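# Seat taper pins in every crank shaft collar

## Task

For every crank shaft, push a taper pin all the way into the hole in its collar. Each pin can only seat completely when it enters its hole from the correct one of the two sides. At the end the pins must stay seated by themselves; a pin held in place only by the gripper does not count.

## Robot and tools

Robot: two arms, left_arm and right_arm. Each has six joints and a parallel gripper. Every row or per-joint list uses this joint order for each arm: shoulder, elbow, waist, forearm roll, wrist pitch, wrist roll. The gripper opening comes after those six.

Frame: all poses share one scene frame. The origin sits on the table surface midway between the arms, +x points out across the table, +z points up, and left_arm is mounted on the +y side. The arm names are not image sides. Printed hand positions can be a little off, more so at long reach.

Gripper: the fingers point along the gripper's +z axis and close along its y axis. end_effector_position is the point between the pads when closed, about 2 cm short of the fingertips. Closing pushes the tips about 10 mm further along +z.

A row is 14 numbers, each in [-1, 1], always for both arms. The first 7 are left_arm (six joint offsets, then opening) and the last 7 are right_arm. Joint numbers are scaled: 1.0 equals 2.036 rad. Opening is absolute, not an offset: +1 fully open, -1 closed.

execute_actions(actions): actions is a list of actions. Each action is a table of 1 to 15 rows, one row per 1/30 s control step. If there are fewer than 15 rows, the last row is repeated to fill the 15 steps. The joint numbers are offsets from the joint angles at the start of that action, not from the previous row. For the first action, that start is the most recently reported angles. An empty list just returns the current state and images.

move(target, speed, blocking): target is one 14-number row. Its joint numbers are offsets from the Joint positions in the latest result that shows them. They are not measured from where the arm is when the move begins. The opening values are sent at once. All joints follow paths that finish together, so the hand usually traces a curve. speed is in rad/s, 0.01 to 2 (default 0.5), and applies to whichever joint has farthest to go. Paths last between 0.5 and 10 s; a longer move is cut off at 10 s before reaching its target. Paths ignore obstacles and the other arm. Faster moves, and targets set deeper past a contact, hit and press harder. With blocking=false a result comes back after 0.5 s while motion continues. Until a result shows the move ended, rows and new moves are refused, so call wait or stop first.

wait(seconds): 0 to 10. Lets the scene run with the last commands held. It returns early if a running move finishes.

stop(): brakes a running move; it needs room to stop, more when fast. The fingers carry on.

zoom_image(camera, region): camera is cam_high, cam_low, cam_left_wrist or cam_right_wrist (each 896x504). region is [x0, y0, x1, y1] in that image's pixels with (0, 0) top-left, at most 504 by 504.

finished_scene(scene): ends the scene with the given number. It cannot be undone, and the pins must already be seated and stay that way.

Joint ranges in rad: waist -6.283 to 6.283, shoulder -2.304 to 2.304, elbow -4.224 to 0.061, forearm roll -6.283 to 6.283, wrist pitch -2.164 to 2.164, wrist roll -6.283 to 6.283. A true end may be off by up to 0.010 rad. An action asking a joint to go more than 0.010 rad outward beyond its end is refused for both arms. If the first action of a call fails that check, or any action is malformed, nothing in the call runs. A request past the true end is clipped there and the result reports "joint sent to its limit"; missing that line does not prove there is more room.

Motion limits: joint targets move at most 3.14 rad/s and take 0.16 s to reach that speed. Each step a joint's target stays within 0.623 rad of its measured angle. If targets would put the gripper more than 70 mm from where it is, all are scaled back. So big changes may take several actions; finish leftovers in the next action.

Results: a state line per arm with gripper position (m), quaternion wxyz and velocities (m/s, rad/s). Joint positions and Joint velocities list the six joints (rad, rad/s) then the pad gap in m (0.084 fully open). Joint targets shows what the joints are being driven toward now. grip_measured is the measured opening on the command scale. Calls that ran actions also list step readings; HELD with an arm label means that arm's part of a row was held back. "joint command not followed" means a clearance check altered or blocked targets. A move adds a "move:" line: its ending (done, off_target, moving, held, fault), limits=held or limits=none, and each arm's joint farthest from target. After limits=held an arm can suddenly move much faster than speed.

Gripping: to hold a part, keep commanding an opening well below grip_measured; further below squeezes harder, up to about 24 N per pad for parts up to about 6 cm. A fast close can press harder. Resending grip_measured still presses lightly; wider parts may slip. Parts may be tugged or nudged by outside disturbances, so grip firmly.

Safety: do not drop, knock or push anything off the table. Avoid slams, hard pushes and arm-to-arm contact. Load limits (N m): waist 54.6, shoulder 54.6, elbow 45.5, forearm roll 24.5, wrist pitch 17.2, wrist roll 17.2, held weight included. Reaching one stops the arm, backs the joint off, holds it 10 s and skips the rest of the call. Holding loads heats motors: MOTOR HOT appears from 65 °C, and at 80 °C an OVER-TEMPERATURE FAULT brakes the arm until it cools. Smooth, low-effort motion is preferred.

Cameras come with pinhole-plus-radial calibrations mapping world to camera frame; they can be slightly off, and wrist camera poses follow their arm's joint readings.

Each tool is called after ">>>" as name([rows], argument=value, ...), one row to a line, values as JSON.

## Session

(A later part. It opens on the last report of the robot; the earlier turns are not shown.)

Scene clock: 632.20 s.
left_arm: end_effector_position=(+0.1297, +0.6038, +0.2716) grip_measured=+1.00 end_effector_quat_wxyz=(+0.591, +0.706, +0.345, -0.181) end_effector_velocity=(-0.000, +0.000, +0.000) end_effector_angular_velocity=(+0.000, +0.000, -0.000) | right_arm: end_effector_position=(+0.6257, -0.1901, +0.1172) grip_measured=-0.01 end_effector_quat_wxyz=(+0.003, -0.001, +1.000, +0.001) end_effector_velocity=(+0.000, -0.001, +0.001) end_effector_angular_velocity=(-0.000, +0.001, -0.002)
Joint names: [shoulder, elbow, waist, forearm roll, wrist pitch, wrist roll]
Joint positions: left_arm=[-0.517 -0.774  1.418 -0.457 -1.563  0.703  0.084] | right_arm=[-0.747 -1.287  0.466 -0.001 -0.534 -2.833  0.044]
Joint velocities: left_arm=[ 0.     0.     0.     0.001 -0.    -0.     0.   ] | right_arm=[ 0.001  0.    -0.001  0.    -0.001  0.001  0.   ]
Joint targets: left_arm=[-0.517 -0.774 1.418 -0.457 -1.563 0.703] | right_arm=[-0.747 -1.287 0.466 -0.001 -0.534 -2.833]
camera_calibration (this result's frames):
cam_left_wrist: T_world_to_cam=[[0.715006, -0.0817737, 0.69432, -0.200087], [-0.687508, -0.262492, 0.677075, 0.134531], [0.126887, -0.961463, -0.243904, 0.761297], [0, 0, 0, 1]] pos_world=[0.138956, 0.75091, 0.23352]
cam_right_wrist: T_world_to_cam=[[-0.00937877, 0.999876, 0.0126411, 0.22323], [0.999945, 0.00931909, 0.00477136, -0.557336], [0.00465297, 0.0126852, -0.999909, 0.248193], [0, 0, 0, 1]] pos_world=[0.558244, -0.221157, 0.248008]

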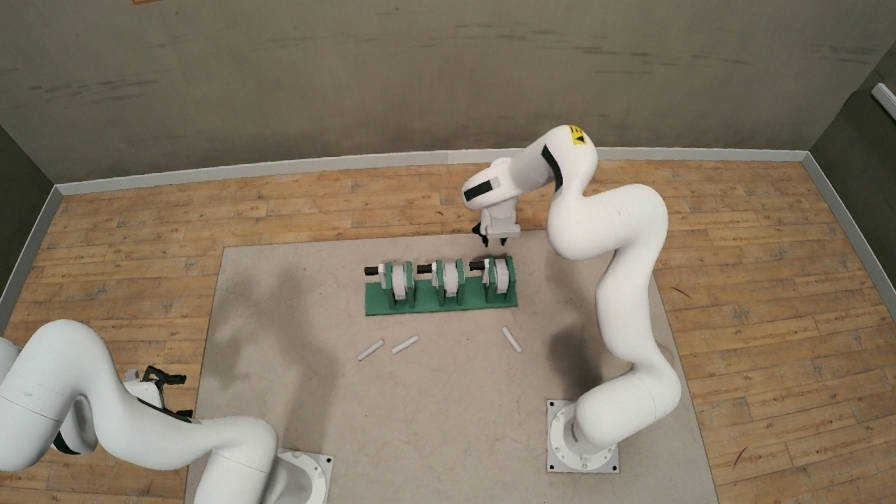

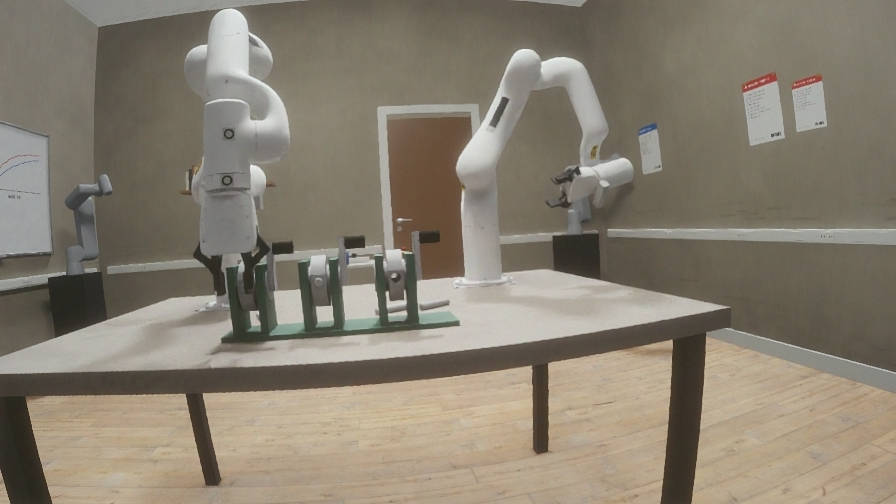

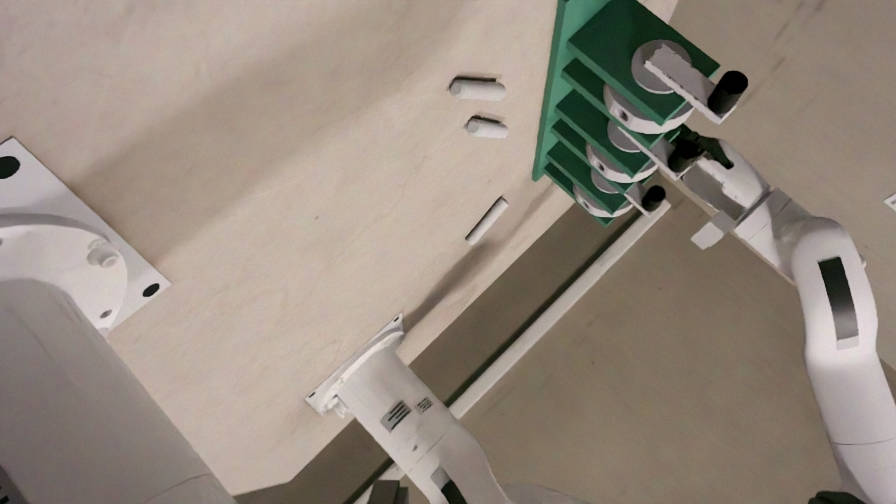

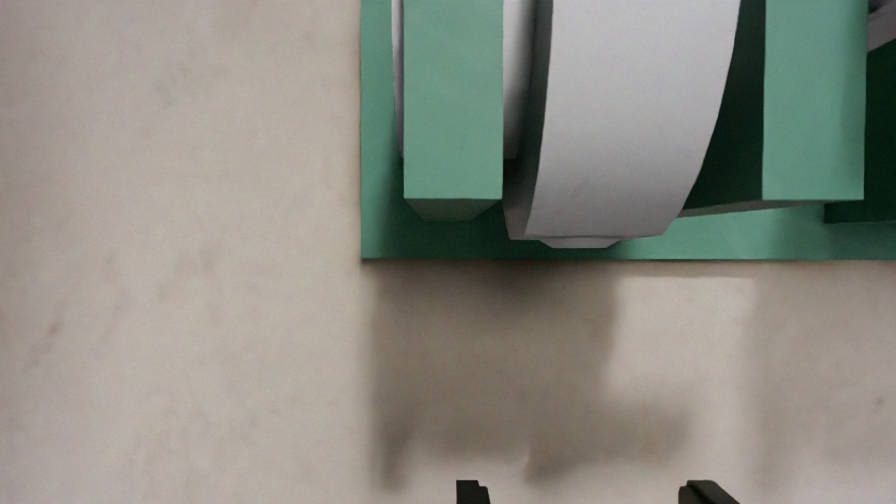

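>>> move(target=[0,0,0,0,0,0,1,0.089,-0.027,0,0,-0.119,0,0])

>>> move(target=[0,0,0,0,0,0,1,0.041,0.0607,0.3546,0,0.02,-0.683,0], speed=0.8)

Scene clock: 647.50 s.
left_arm: end_effector_position=(+0.1297, +0.6038, +0.2716) grip_measured=+1.00 end_effector_quat_wxyz=(+0.591, +0.706, +0.345, -0.181) end_effector_velocity=(+0.001, -0.000, -0.001) end_effector_angular_velocity=(+0.001, +0.000, -0.000) | right_arm: end_effector_position=(+0.6259, -0.1901, +0.2491) grip_measured=-0.01 end_effector_quat_wxyz=(-0.000, -0.001, +1.000, -0.000) end_effector_velocity=(+0.002, -0.000, +0.003) end_effector_angular_velocity=(+0.002, -0.006, -0.002)
Joint names: [shoulder, elbow, waist, forearm roll, wrist pitch, wrist roll]
Joint positions: left_arm=[-0.517 -0.774  1.418 -0.457 -1.563  0.703  0.084] | right_arm=[-0.567 -1.342  0.466 -0.001 -0.776 -2.833  0.044]
Joint velocities: left_arm=[-0.001 -0.    -0.001 -0.001  0.003 -0.     0.   ] | right_arm=[ 0.003 -0.003 -0.001  0.     0.     0.001  0.   ]
Joint targets: left_arm=[-0.517 -0.774 1.418 -0.457 -1.563 0.703] | right_arm=[-0.566 -1.342 0.466 -0.001 -0.776 -2.833]
move: done; limits=none; left_arm: farthest joint: the waist, 0.000 radians from its target (0.000 radians at the start); right_arm: farthest joint: the shoulder, 0.001 radians from its target (0.181 radians at the start)
camera_calibration (this result's frames):
cam_left_wrist: T_world_to_cam=[[0.715006, -0.0817737, 0.69432, -0.200087], [-0.687508, -0.262492, 0.677075, 0.134531], [0.126887, -0.961463, -0.243904, 0.761297], [0, 0, 0, 1]] pos_world=[0.138956, 0.75091, 0.23352]
cam_right_wrist: T_world_to_cam=[[-0.00922629, 0.999903, 0.0104556, 0.221982], [0.999955, 0.00924645, -0.00188145, -0.55654], [-0.00197795, 0.0104378, -0.999944, 0.383767], [0, 0, 0, 1]] pos_world=[0.559323, -0.22082, 0.380378]

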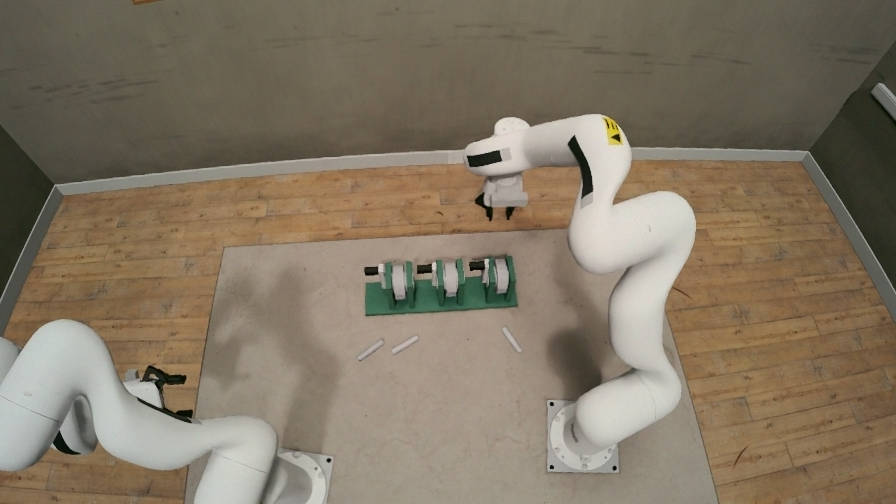

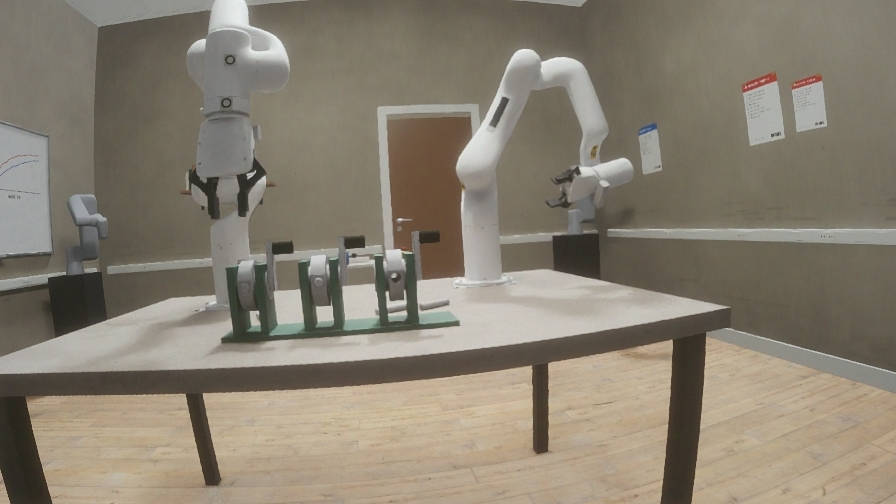

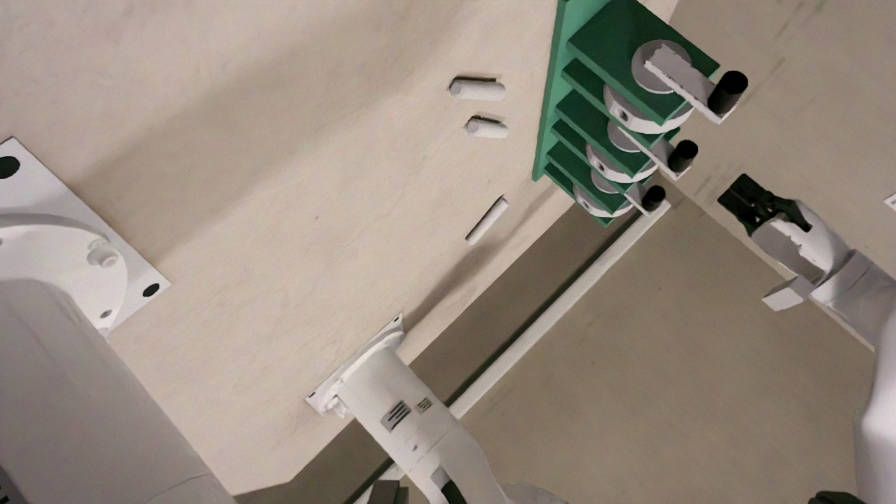

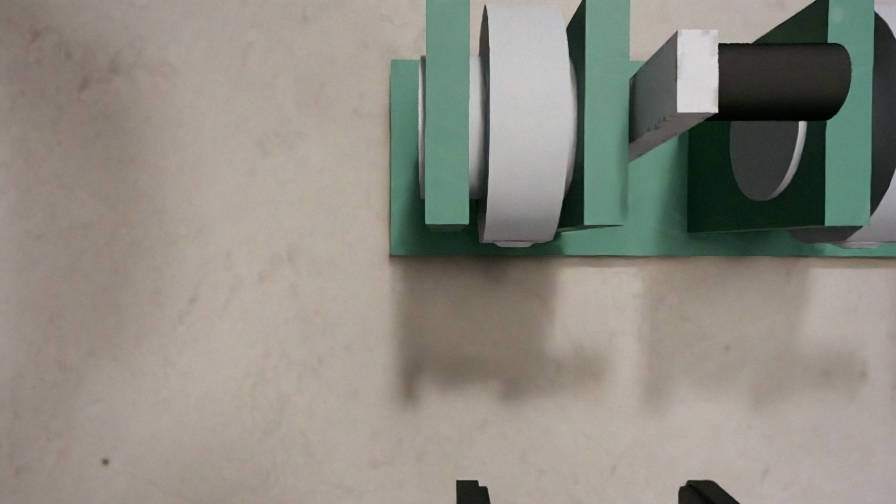

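Scene clock: 649.73 s.
left_arm: end_effector_position=(+0.1297, +0.6038, +0.2716) grip_measured=+1.00 end_effector_quat_wxyz=(+0.591, +0.706, +0.345, -0.181) end_effector_velocity=(+0.000, -0.000, -0.000) end_effector_angular_velocity=(+0.000, +0.000, -0.002) | right_arm: end_effector_position=(+0.3377, +0.1185, +0.2493) grip_measured=-0.01 end_effector_quat_wxyz=(+0.000, +0.871, -0.492, +0.000) end_effector_velocity=(-0.001, +0.000, +0.000) end_effector_angular_velocity=(-0.000, +0.000, +0.003)
Joint names: [shoulder, elbow, waist, forearm roll, wrist pitch, wrist roll]
Joint positions: left_arm=[-0.517 -0.774  1.418 -0.457 -1.563  0.703  0.084] | right_arm=[-0.483 -1.218  1.188 -0.001 -0.735 -4.223  0.044]
Joint velocities: left_arm=[-0.     0.    -0.002  0.001  0.     0.     0.   ] | right_arm=[-0.    -0.     0.001  0.    -0.    -0.002 -0.   ]
Joint targets: left_arm=[-0.517 -0.774 1.418 -0.457 -1.563 0.703] | right_arm=[-0.483 -1.218 1.188 -0.001 -0.735 -4.223]
move: done; limits=none; left_arm: farthest joint: the waist, 0.000 radians from its target (0.000 radians at the start); right_arm: farthest joint: the waist, 0.000 radians from its target (0.721 radians at the start)
camera_calibration (this result's frames):
cam_left_wrist: T_world_to_cam=[[0.715006, -0.0817737, 0.69432, -0.200087], [-0.687508, -0.262492, 0.677075, 0.134531], [0.126887, -0.961463, -0.243904, 0.761297], [0, 0, 0, 1]] pos_world=[0.138956, 0.75091, 0.23352]
cam_right_wrist: T_world_to_cam=[[-0.852471, -0.522658, 0.0110531, 0.375824], [-0.522705, 0.852512, -0.00169598, 0.143067], [-0.00853649, -0.00722329, -0.999937, 0.384498], [0, 0, 0, 1]] pos_world=[0.398443, 0.0772383, 0.380563]

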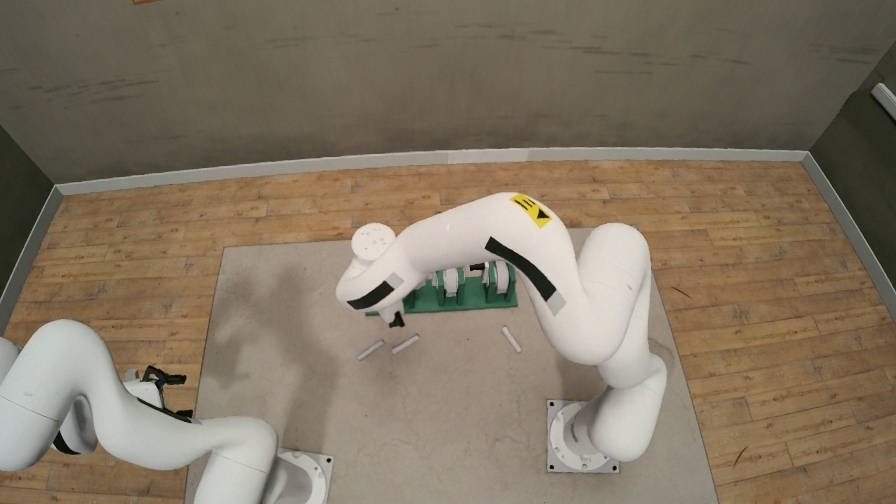

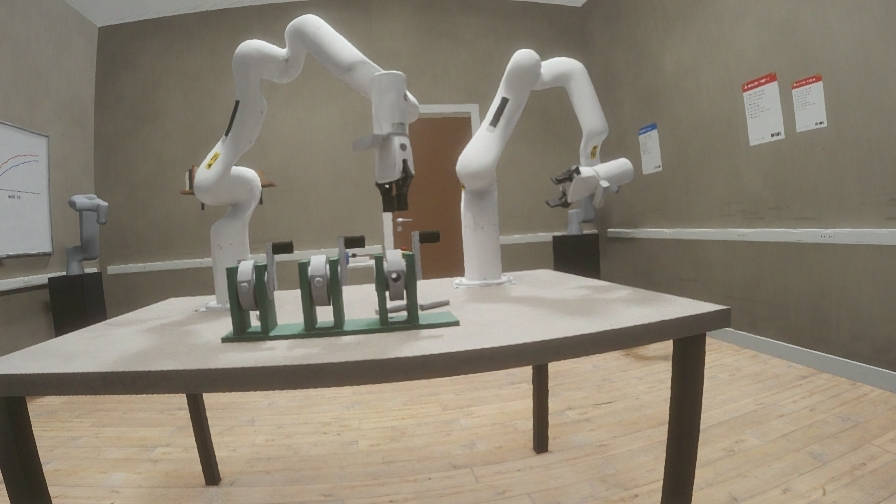

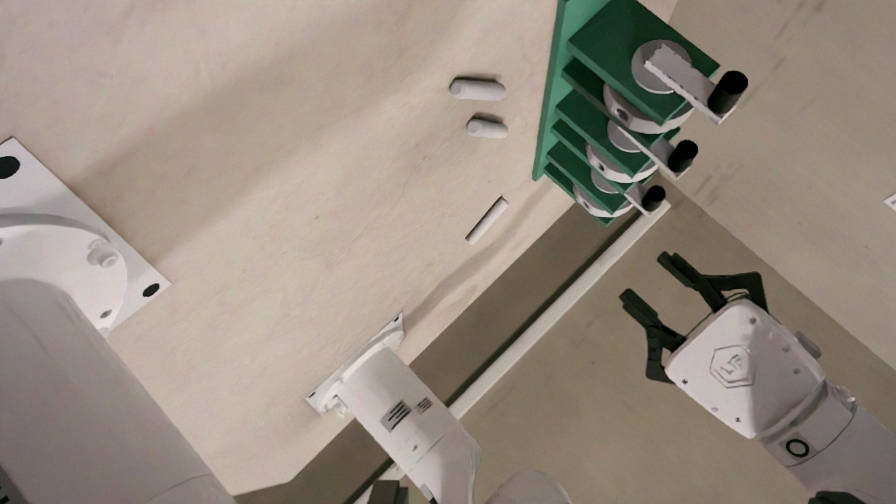

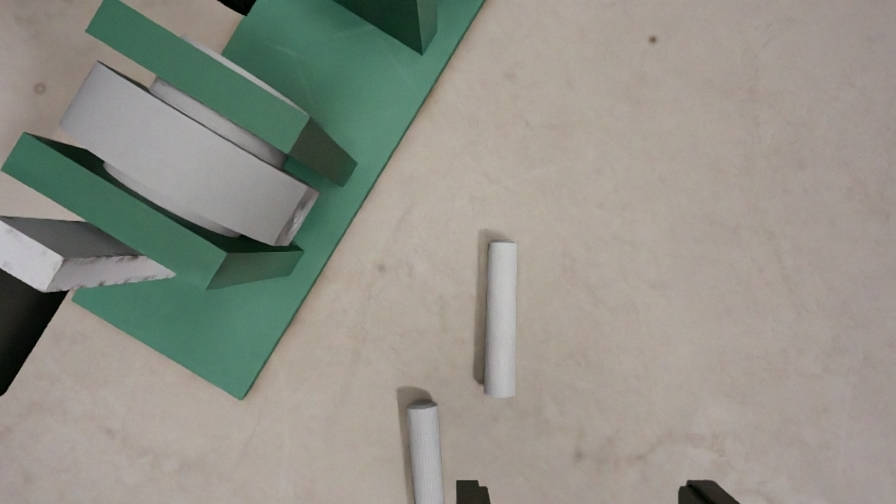

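>>> move(target=[0,0,0,0,0,0,1,-0.095,0.0236,0,0,0.1186,0,0])

>>> move(target=[0,0,0,0,0,0,1,-0.0892,-0.0133,0,0,0.0759,0,0], speed=0.2)

>>> execute_actions([
  [[0,0,0,0,0,0,1,0,0,0,0,0,0,-0.45]],
  [[0,0,0,0,0,0,1,0,0,0,0,0,0,-1]],
  [[0,0,0,0,0,0,1,0,0,0,0,0,0,-1]],
])

>>> move(target=[0,0,0,0,0,0,1,0.184,-0.01,0,0,-0.1945,0,-1])

Scene clock: 672.63 s.
left_arm: end_effector_position=(+0.1297, +0.6038, +0.2716) grip_measured=+1.00 end_effector_quat_wxyz=(+0.591, +0.706, +0.345, -0.181) end_effector_velocity=(+0.000, +0.000, +0.000) end_effector_angular_velocity=(+0.000, -0.000, +0.000) | right_arm: end_effector_position=(+0.3379, +0.1187, +0.1199) grip_measured=-0.01 end_effector_quat_wxyz=(-0.000, +0.871, -0.492, +0.000) end_effector_velocity=(-0.001, -0.002, -0.003) end_effector_angular_velocity=(-0.005, +0.003, +0.000)
Joint names: [shoulder, elbow, waist, forearm roll, wrist pitch, wrist roll]
Joint positions: left_arm=[-0.517 -0.774  1.418 -0.457 -1.563  0.703  0.084] | right_arm=[-0.676 -1.17   1.188 -0.001 -0.494 -4.223  0.044]
Joint velocities: left_arm=[ 0. -0. -0. -0.  0. -0.  0.] | right_arm=[-0.004  0.002  0.     0.     0.001  0.    -0.   ]
Joint targets: left_arm=[-0.517 -0.774 1.418 -0.457 -1.563 0.703] | right_arm=[-0.677 -1.170 1.188 -0.001 -0.493 -4.223]
move: done; limits=none; left_arm: farthest joint: the waist, 0.000 radians from its target (0.000 radians at the start); right_arm: farthest joint: the waist, 0.000 radians from its target (0.000 radians at the start)
camera_calibration (this result's frames):
cam_left_wrist: T_world_to_cam=[[0.715006, -0.0817737, 0.69432, -0.200087], [-0.687508, -0.262492, 0.677075, 0.134531], [0.126887, -0.961463, -0.243904, 0.761297], [0, 0, 0, 1]] pos_world=[0.138956, 0.75091, 0.23352]
cam_right_wrist: T_world_to_cam=[[-0.852433, -0.522734, 0.0103504, 0.377555], [-0.522772, 0.852471, -0.00119192, 0.142665], [-0.00820033, -0.00642692, -0.999946, 0.25486], [0, 0, 0, 1]] pos_world=[0.398512, 0.077381, 0.251109]

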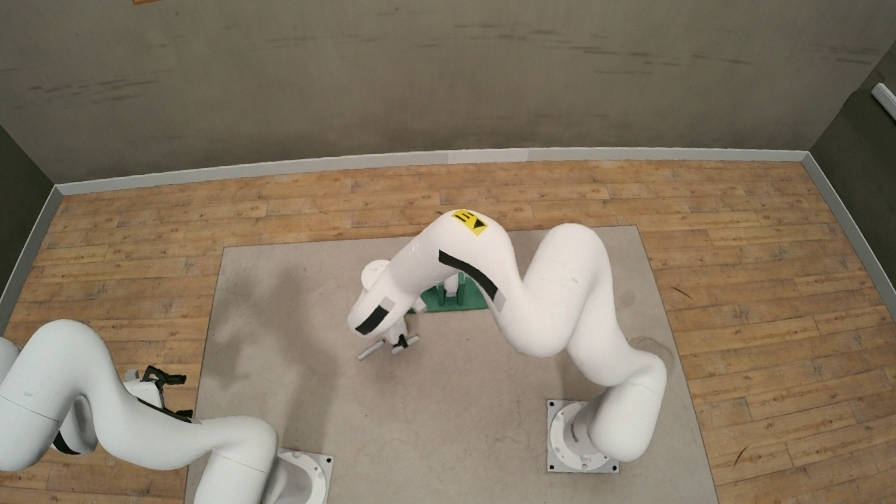

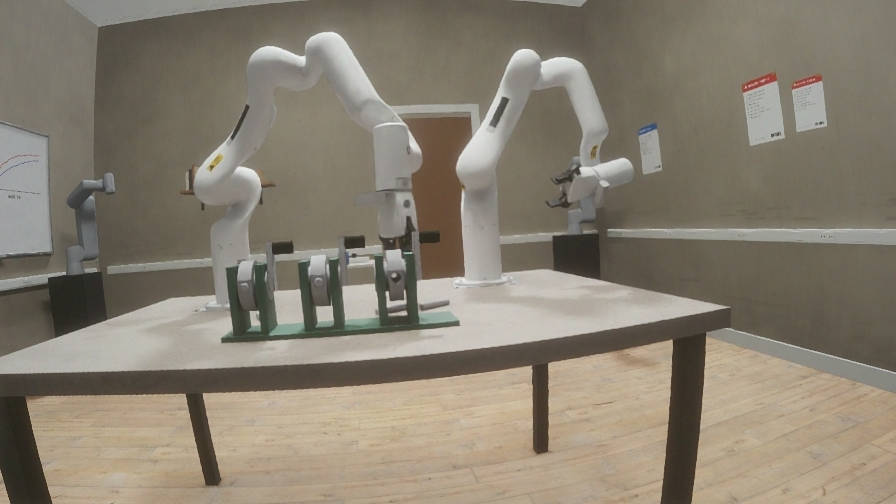

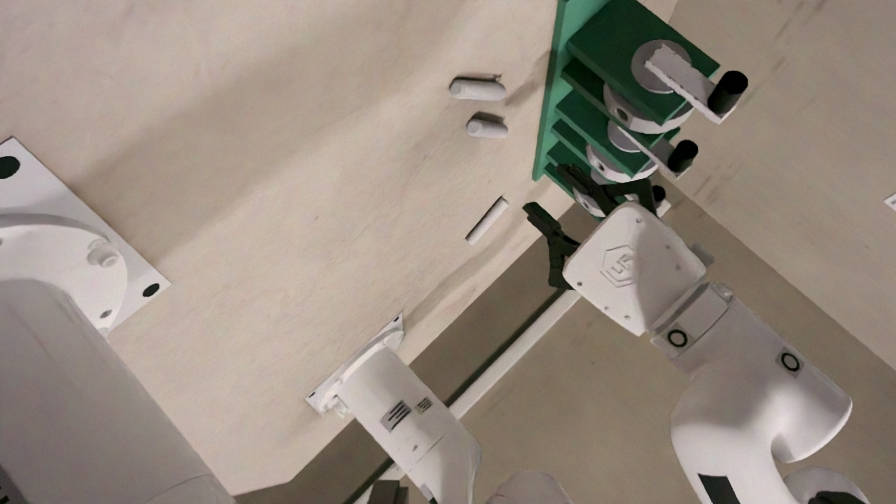

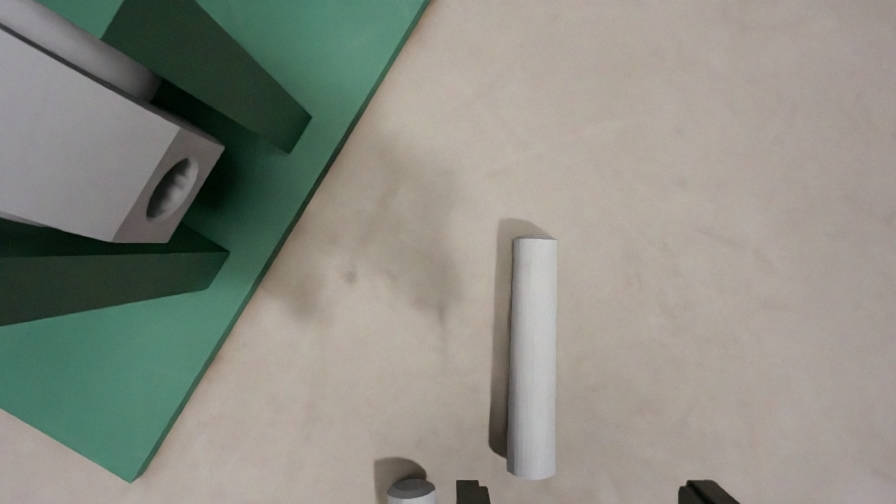

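Scene clock: 673.90 s.
left_arm: end_effector_position=(+0.1297, +0.6038, +0.2716) grip_measured=+1.00 end_effector_quat_wxyz=(+0.591, +0.706, +0.345, -0.181) end_effector_velocity=(-0.000, +0.000, -0.001) end_effector_angular_velocity=(+0.001, +0.000, +0.001) | right_arm: end_effector_position=(+0.3380, +0.1191, +0.0233) grip_measured=-0.01 end_effector_quat_wxyz=(-0.001, +0.871, -0.492, +0.000) end_effector_velocity=(-0.001, -0.002, -0.001) end_effector_angular_velocity=(-0.003, +0.002, -0.002)
Joint names: [shoulder, elbow, waist, forearm roll, wrist pitch, wrist roll]
Joint positions: left_arm=[-0.517 -0.774  1.418 -0.457 -1.563  0.703  0.084] | right_arm=[-0.857 -1.198  1.188 -0.001 -0.339 -4.223  0.044]
Joint velocities: left_arm=[-0.001 -0.     0.001  0.     0.001  0.     0.   ] | right_arm=[-0.001  0.002 -0.001 -0.    -0.     0.001 -0.   ]
Joint targets: left_arm=[-0.517 -0.774 1.418 -0.457 -1.563 0.703] | right_arm=[-0.858 -1.197 1.188 -0.001 -0.339 -4.223]
move: done; limits=none; left_arm: farthest joint: the waist, 0.000 radians from its target (0.000 radians at the start); right_arm: farthest joint: the elbow, 0.001 radians from its target (0.027 radians at the start)
camera_calibration (this result's frames):
cam_left_wrist: T_world_to_cam=[[0.715006, -0.0817737, 0.69432, -0.200087], [-0.687508, -0.262492, 0.677075, 0.134531], [0.126887, -0.961463, -0.243904, 0.761297], [0, 0, 0, 1]] pos_world=[0.138956, 0.75091, 0.23352]
cam_right_wrist: T_world_to_cam=[[-0.852417, -0.522769, 0.00993801, 0.378909], [-0.522802, 0.852454, -0.000881226, 0.142351], [-0.00801101, -0.00594678, -0.99995, 0.158146], [0, 0, 0, 1]] pos_world=[0.398676, 0.0776743, 0.154498]

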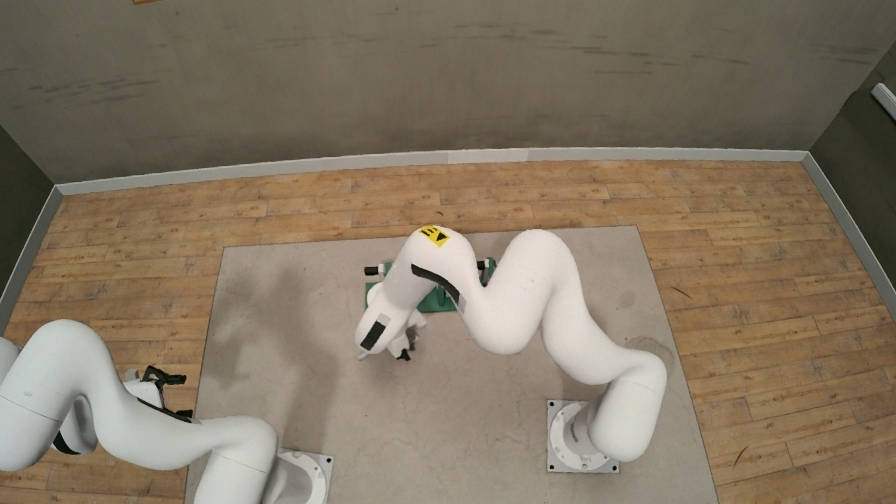

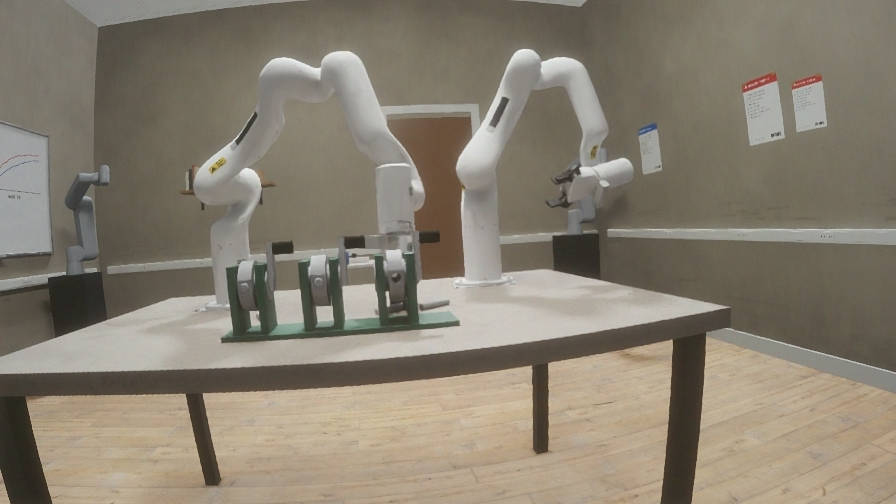

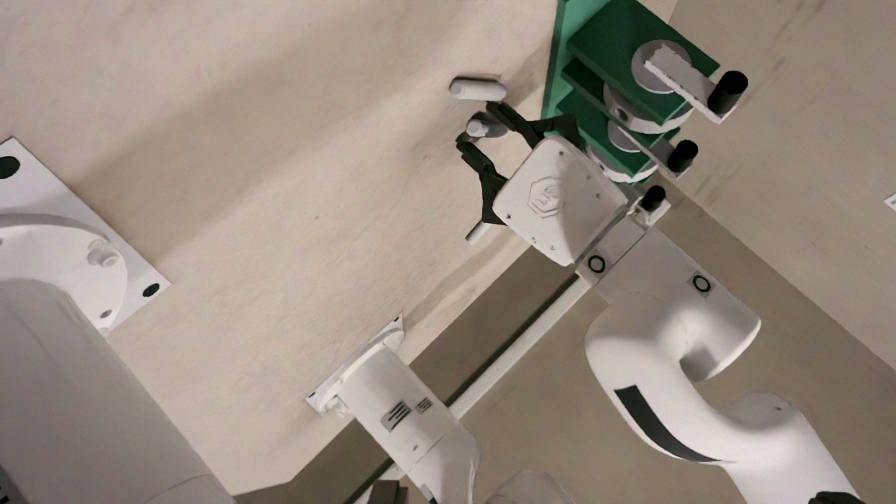

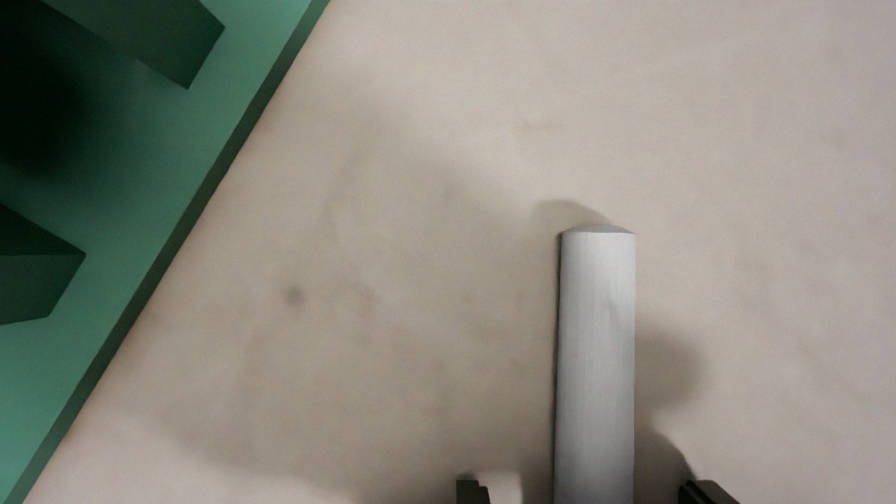

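Scene clock: 675.40 s.
left_arm: end_effector_position=(+0.1297, +0.6038, +0.2716) grip_measured=+1.00 end_effector_quat_wxyz=(+0.591, +0.706, +0.345, -0.181) end_effector_velocity=(+0.000, +0.000, +0.000) end_effector_angular_velocity=(+0.000, -0.001, +0.001) | right_arm: end_effector_position=(+0.3380, +0.1191, +0.0233) grip_measured=-0.61 end_effector_quat_wxyz=(-0.001, +0.871, -0.492, +0.000) end_effector_velocity=(+0.000, +0.000, +0.001) end_effector_angular_velocity=(+0.001, -0.001, -0.001)
Joint names: [shoulder, elbow, waist, forearm roll, wrist pitch, wrist roll]
Joint positions: left_arm=[-0.517 -0.774  1.418 -0.457 -1.563  0.703  0.084] | right_arm=[-0.857 -1.198  1.188 -0.001 -0.339 -4.223  0.017]
Joint velocities: left_arm=[ 0.001  0.     0.001 -0.001 -0.     0.     0.   ] | right_arm=[ 0.002  0.     0.     0.     0.     0.001 -0.   ]
Joint targets: left_arm=[-0.517 -0.774 1.418 -0.457 -1.563 0.703] | right_arm=[-0.857 -1.198 1.188 -0.001 -0.339 -4.223]
Step readings (joint positions; steps 1 to 15: 1st action; 16 to 30: 2nd action; 31 to 45: 3rd action):
0: left_arm=[-0.517 -0.774 1.418 -0.457 -1.563 0.703] | right_arm=[-0.857 -1.198 1.188 -0.001 -0.339 -4.223]
1: left_arm=[-0.517 -0.774 1.418 -0.457 -1.563 0.703] | right_arm=[-0.857 -1.198 1.188 -0.001 -0.339 -4.223]
2: left_arm=[-0.517 -0.774 1.418 -0.457 -1.563 0.703] | right_arm=[-0.857 -1.198 1.188 -0.001 -0.339 -4.223]
4: left_arm=[-0.517 -0.774 1.418 -0.457 -1.563 0.703] | right_arm=[-0.857 -1.198 1.188 -0.001 -0.339 -4.223]
8: left_arm=[-0.517 -0.774 1.418 -0.457 -1.563 0.703] | right_arm=[-0.857 -1.198 1.188 -0.001 -0.339 -4.223]
15: left_arm=[-0.517 -0.774 1.418 -0.457 -1.563 0.703] | right_arm=[-0.857 -1.198 1.188 -0.001 -0.339 -4.223]
16: left_arm=[-0.517 -0.774 1.418 -0.457 -1.563 0.703] | right_arm=[-0.857 -1.198 1.188 -0.001 -0.339 -4.223]
17: left_arm=[-0.517 -0.774 1.418 -0.457 -1.563 0.703] | right_arm=[-0.857 -1.198 1.188 -0.001 -0.339 -4.223]
19: left_arm=[-0.517 -0.774 1.418 -0.457 -1.563 0.703] | right_arm=[-0.857 -1.198 1.188 -0.001 -0.339 -4.223]
23: left_arm=[-0.517 -0.774 1.418 -0.457 -1.563 0.703] | right_arm=[-0.857 -1.198 1.188 -0.001 -0.339 -4.223]
30: left_arm=[-0.517 -0.774 1.418 -0.457 -1.563 0.703] | right_arm=[-0.857 -1.198 1.188 -0.001 -0.339 -4.223]
31: left_arm=[-0.517 -0.774 1.418 -0.457 -1.563 0.703] | right_arm=[-0.857 -1.198 1.188 -0.001 -0.339 -4.223]
32: left_arm=[-0.517 -0.774 1.418 -0.457 -1.563 0.703] | right_arm=[-0.857 -1.198 1.188 -0.001 -0.339 -4.223]
34: left_arm=[-0.517 -0.774 1.418 -0.457 -1.563 0.703] | right_arm=[-0.857 -1.198 1.188 -0.001 -0.339 -4.223]
38: left_arm=[-0.517 -0.774 1.418 -0.457 -1.563 0.703] | right_arm=[-0.857 -1.198 1.188 -0.001 -0.339 -4.223]
45: Joint positions above
camera_calibration (this result's frames):
cam_left_wrist: T_world_to_cam=[[0.715006, -0.0817739, 0.69432, -0.200087], [-0.687508, -0.262493, 0.677075, 0.134531], [0.126887, -0.961463, -0.243904, 0.761297], [0, 0, 0, 1]] pos_world=[0.138956, 0.75091, 0.23352]
cam_right_wrist: T_world_to_cam=[[-0.852415, -0.522772, 0.00992524, 0.37891], [-0.522805, 0.852452, -0.000874833, 0.142351], [-0.00800345, -0.00593468, -0.99995, 0.158139], [0, 0, 0, 1]] pos_world=[0.398676, 0.0776747, 0.154495]

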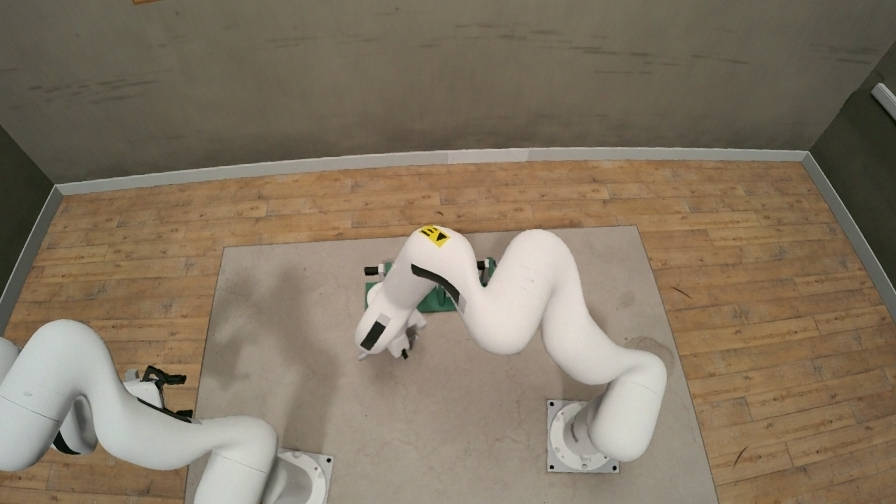

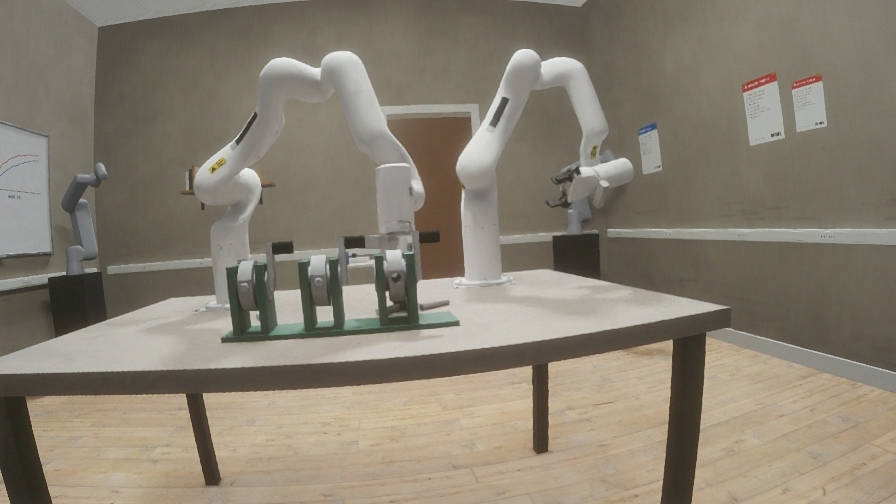

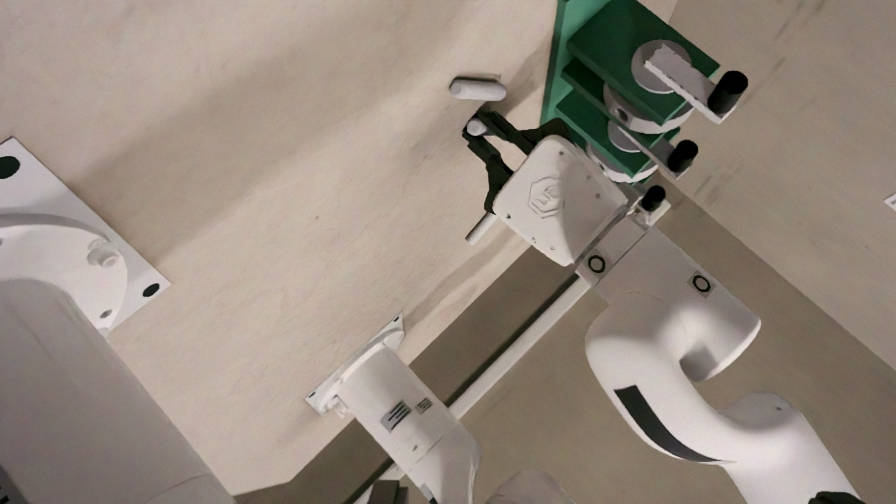

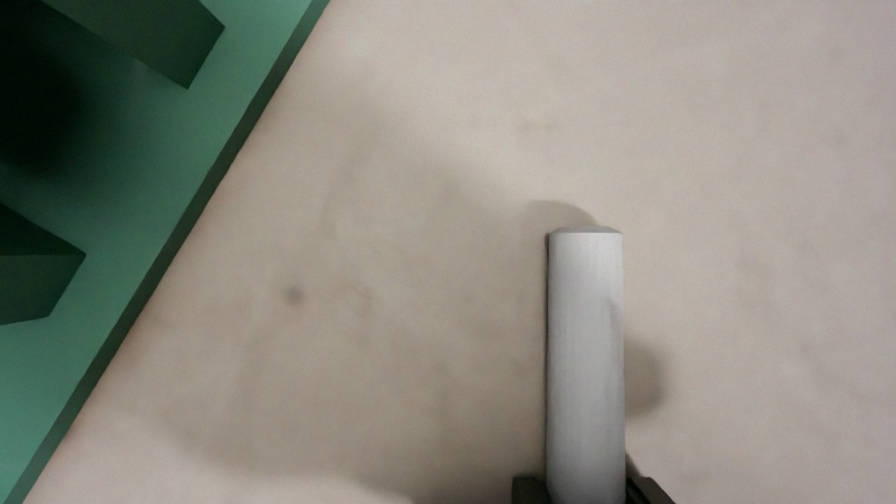

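Scene clock: 676.63 s.
left_arm: end_effector_position=(+0.1297, +0.6038, +0.2716) grip_measured=+1.00 end_effector_quat_wxyz=(+0.591, +0.706, +0.345, -0.181) end_effector_velocity=(-0.001, +0.000, -0.000) end_effector_angular_velocity=(+0.003, +0.000, -0.002) | right_arm: end_effector_position=(+0.3376, +0.1183, +0.2490) grip_measured=-0.61 end_effector_quat_wxyz=(+0.000, +0.871, -0.492, +0.000) end_effector_velocity=(+0.000, +0.002, +0.004) end_effector_angular_velocity=(+0.006, -0.003, +0.001)
Joint names: [shoulder, elbow, waist, forearm roll, wrist pitch, wrist roll]
Joint positions: left_arm=[-0.517 -0.774  1.418 -0.457 -1.563  0.703  0.084] | right_arm=[-0.483 -1.218  1.188 -0.001 -0.735 -4.223  0.017]
Joint velocities: left_arm=[ 0.001 -0.     0.     0.003  0.001 -0.     0.   ] | right_arm=[ 0.005 -0.003  0.001  0.001 -0.001 -0.001 -0.   ]
Joint targets: left_arm=[-0.517 -0.774 1.418 -0.457 -1.563 0.703] | right_arm=[-0.483 -1.218 1.188 -0.001 -0.735 -4.223]
move: done; limits=none; left_arm: farthest joint: the waist, 0.000 radians from its target (0.000 radians at the start); right_arm: farthest joint: the shoulder, 0.001 radians from its target (0.375 radians at the start)
camera_calibration (this result's frames):
cam_left_wrist: T_world_to_cam=[[0.715005, -0.0817738, 0.69432, -0.200087], [-0.687508, -0.262492, 0.677075, 0.134531], [0.126887, -0.961463, -0.243904, 0.761297], [0, 0, 0, 1]] pos_world=[0.138956, 0.75091, 0.23352]
cam_right_wrist: T_world_to_cam=[[-0.852466, -0.522655, 0.0116033, 0.375477], [-0.522708, 0.852509, -0.00198148, 0.143249], [-0.00885627, -0.00775427, -0.999931, 0.384383], [0, 0, 0, 1]] pos_world=[0.398363, 0.077104, 0.380284]

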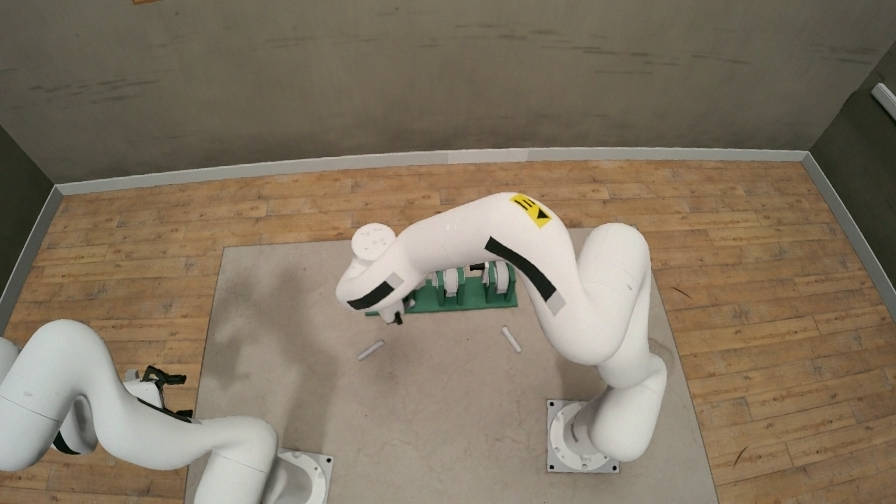

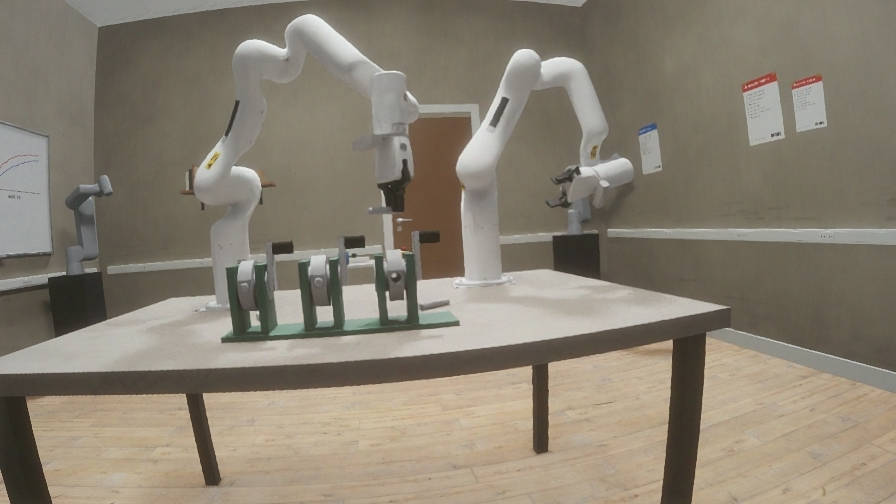

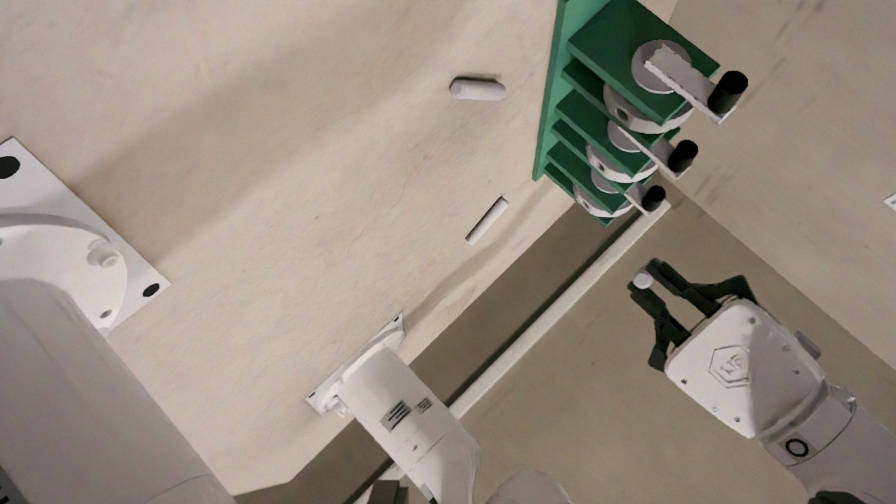

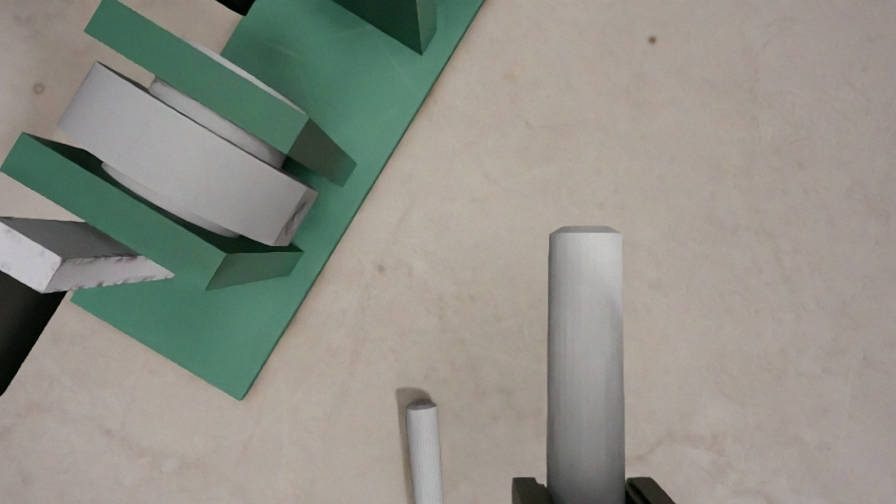

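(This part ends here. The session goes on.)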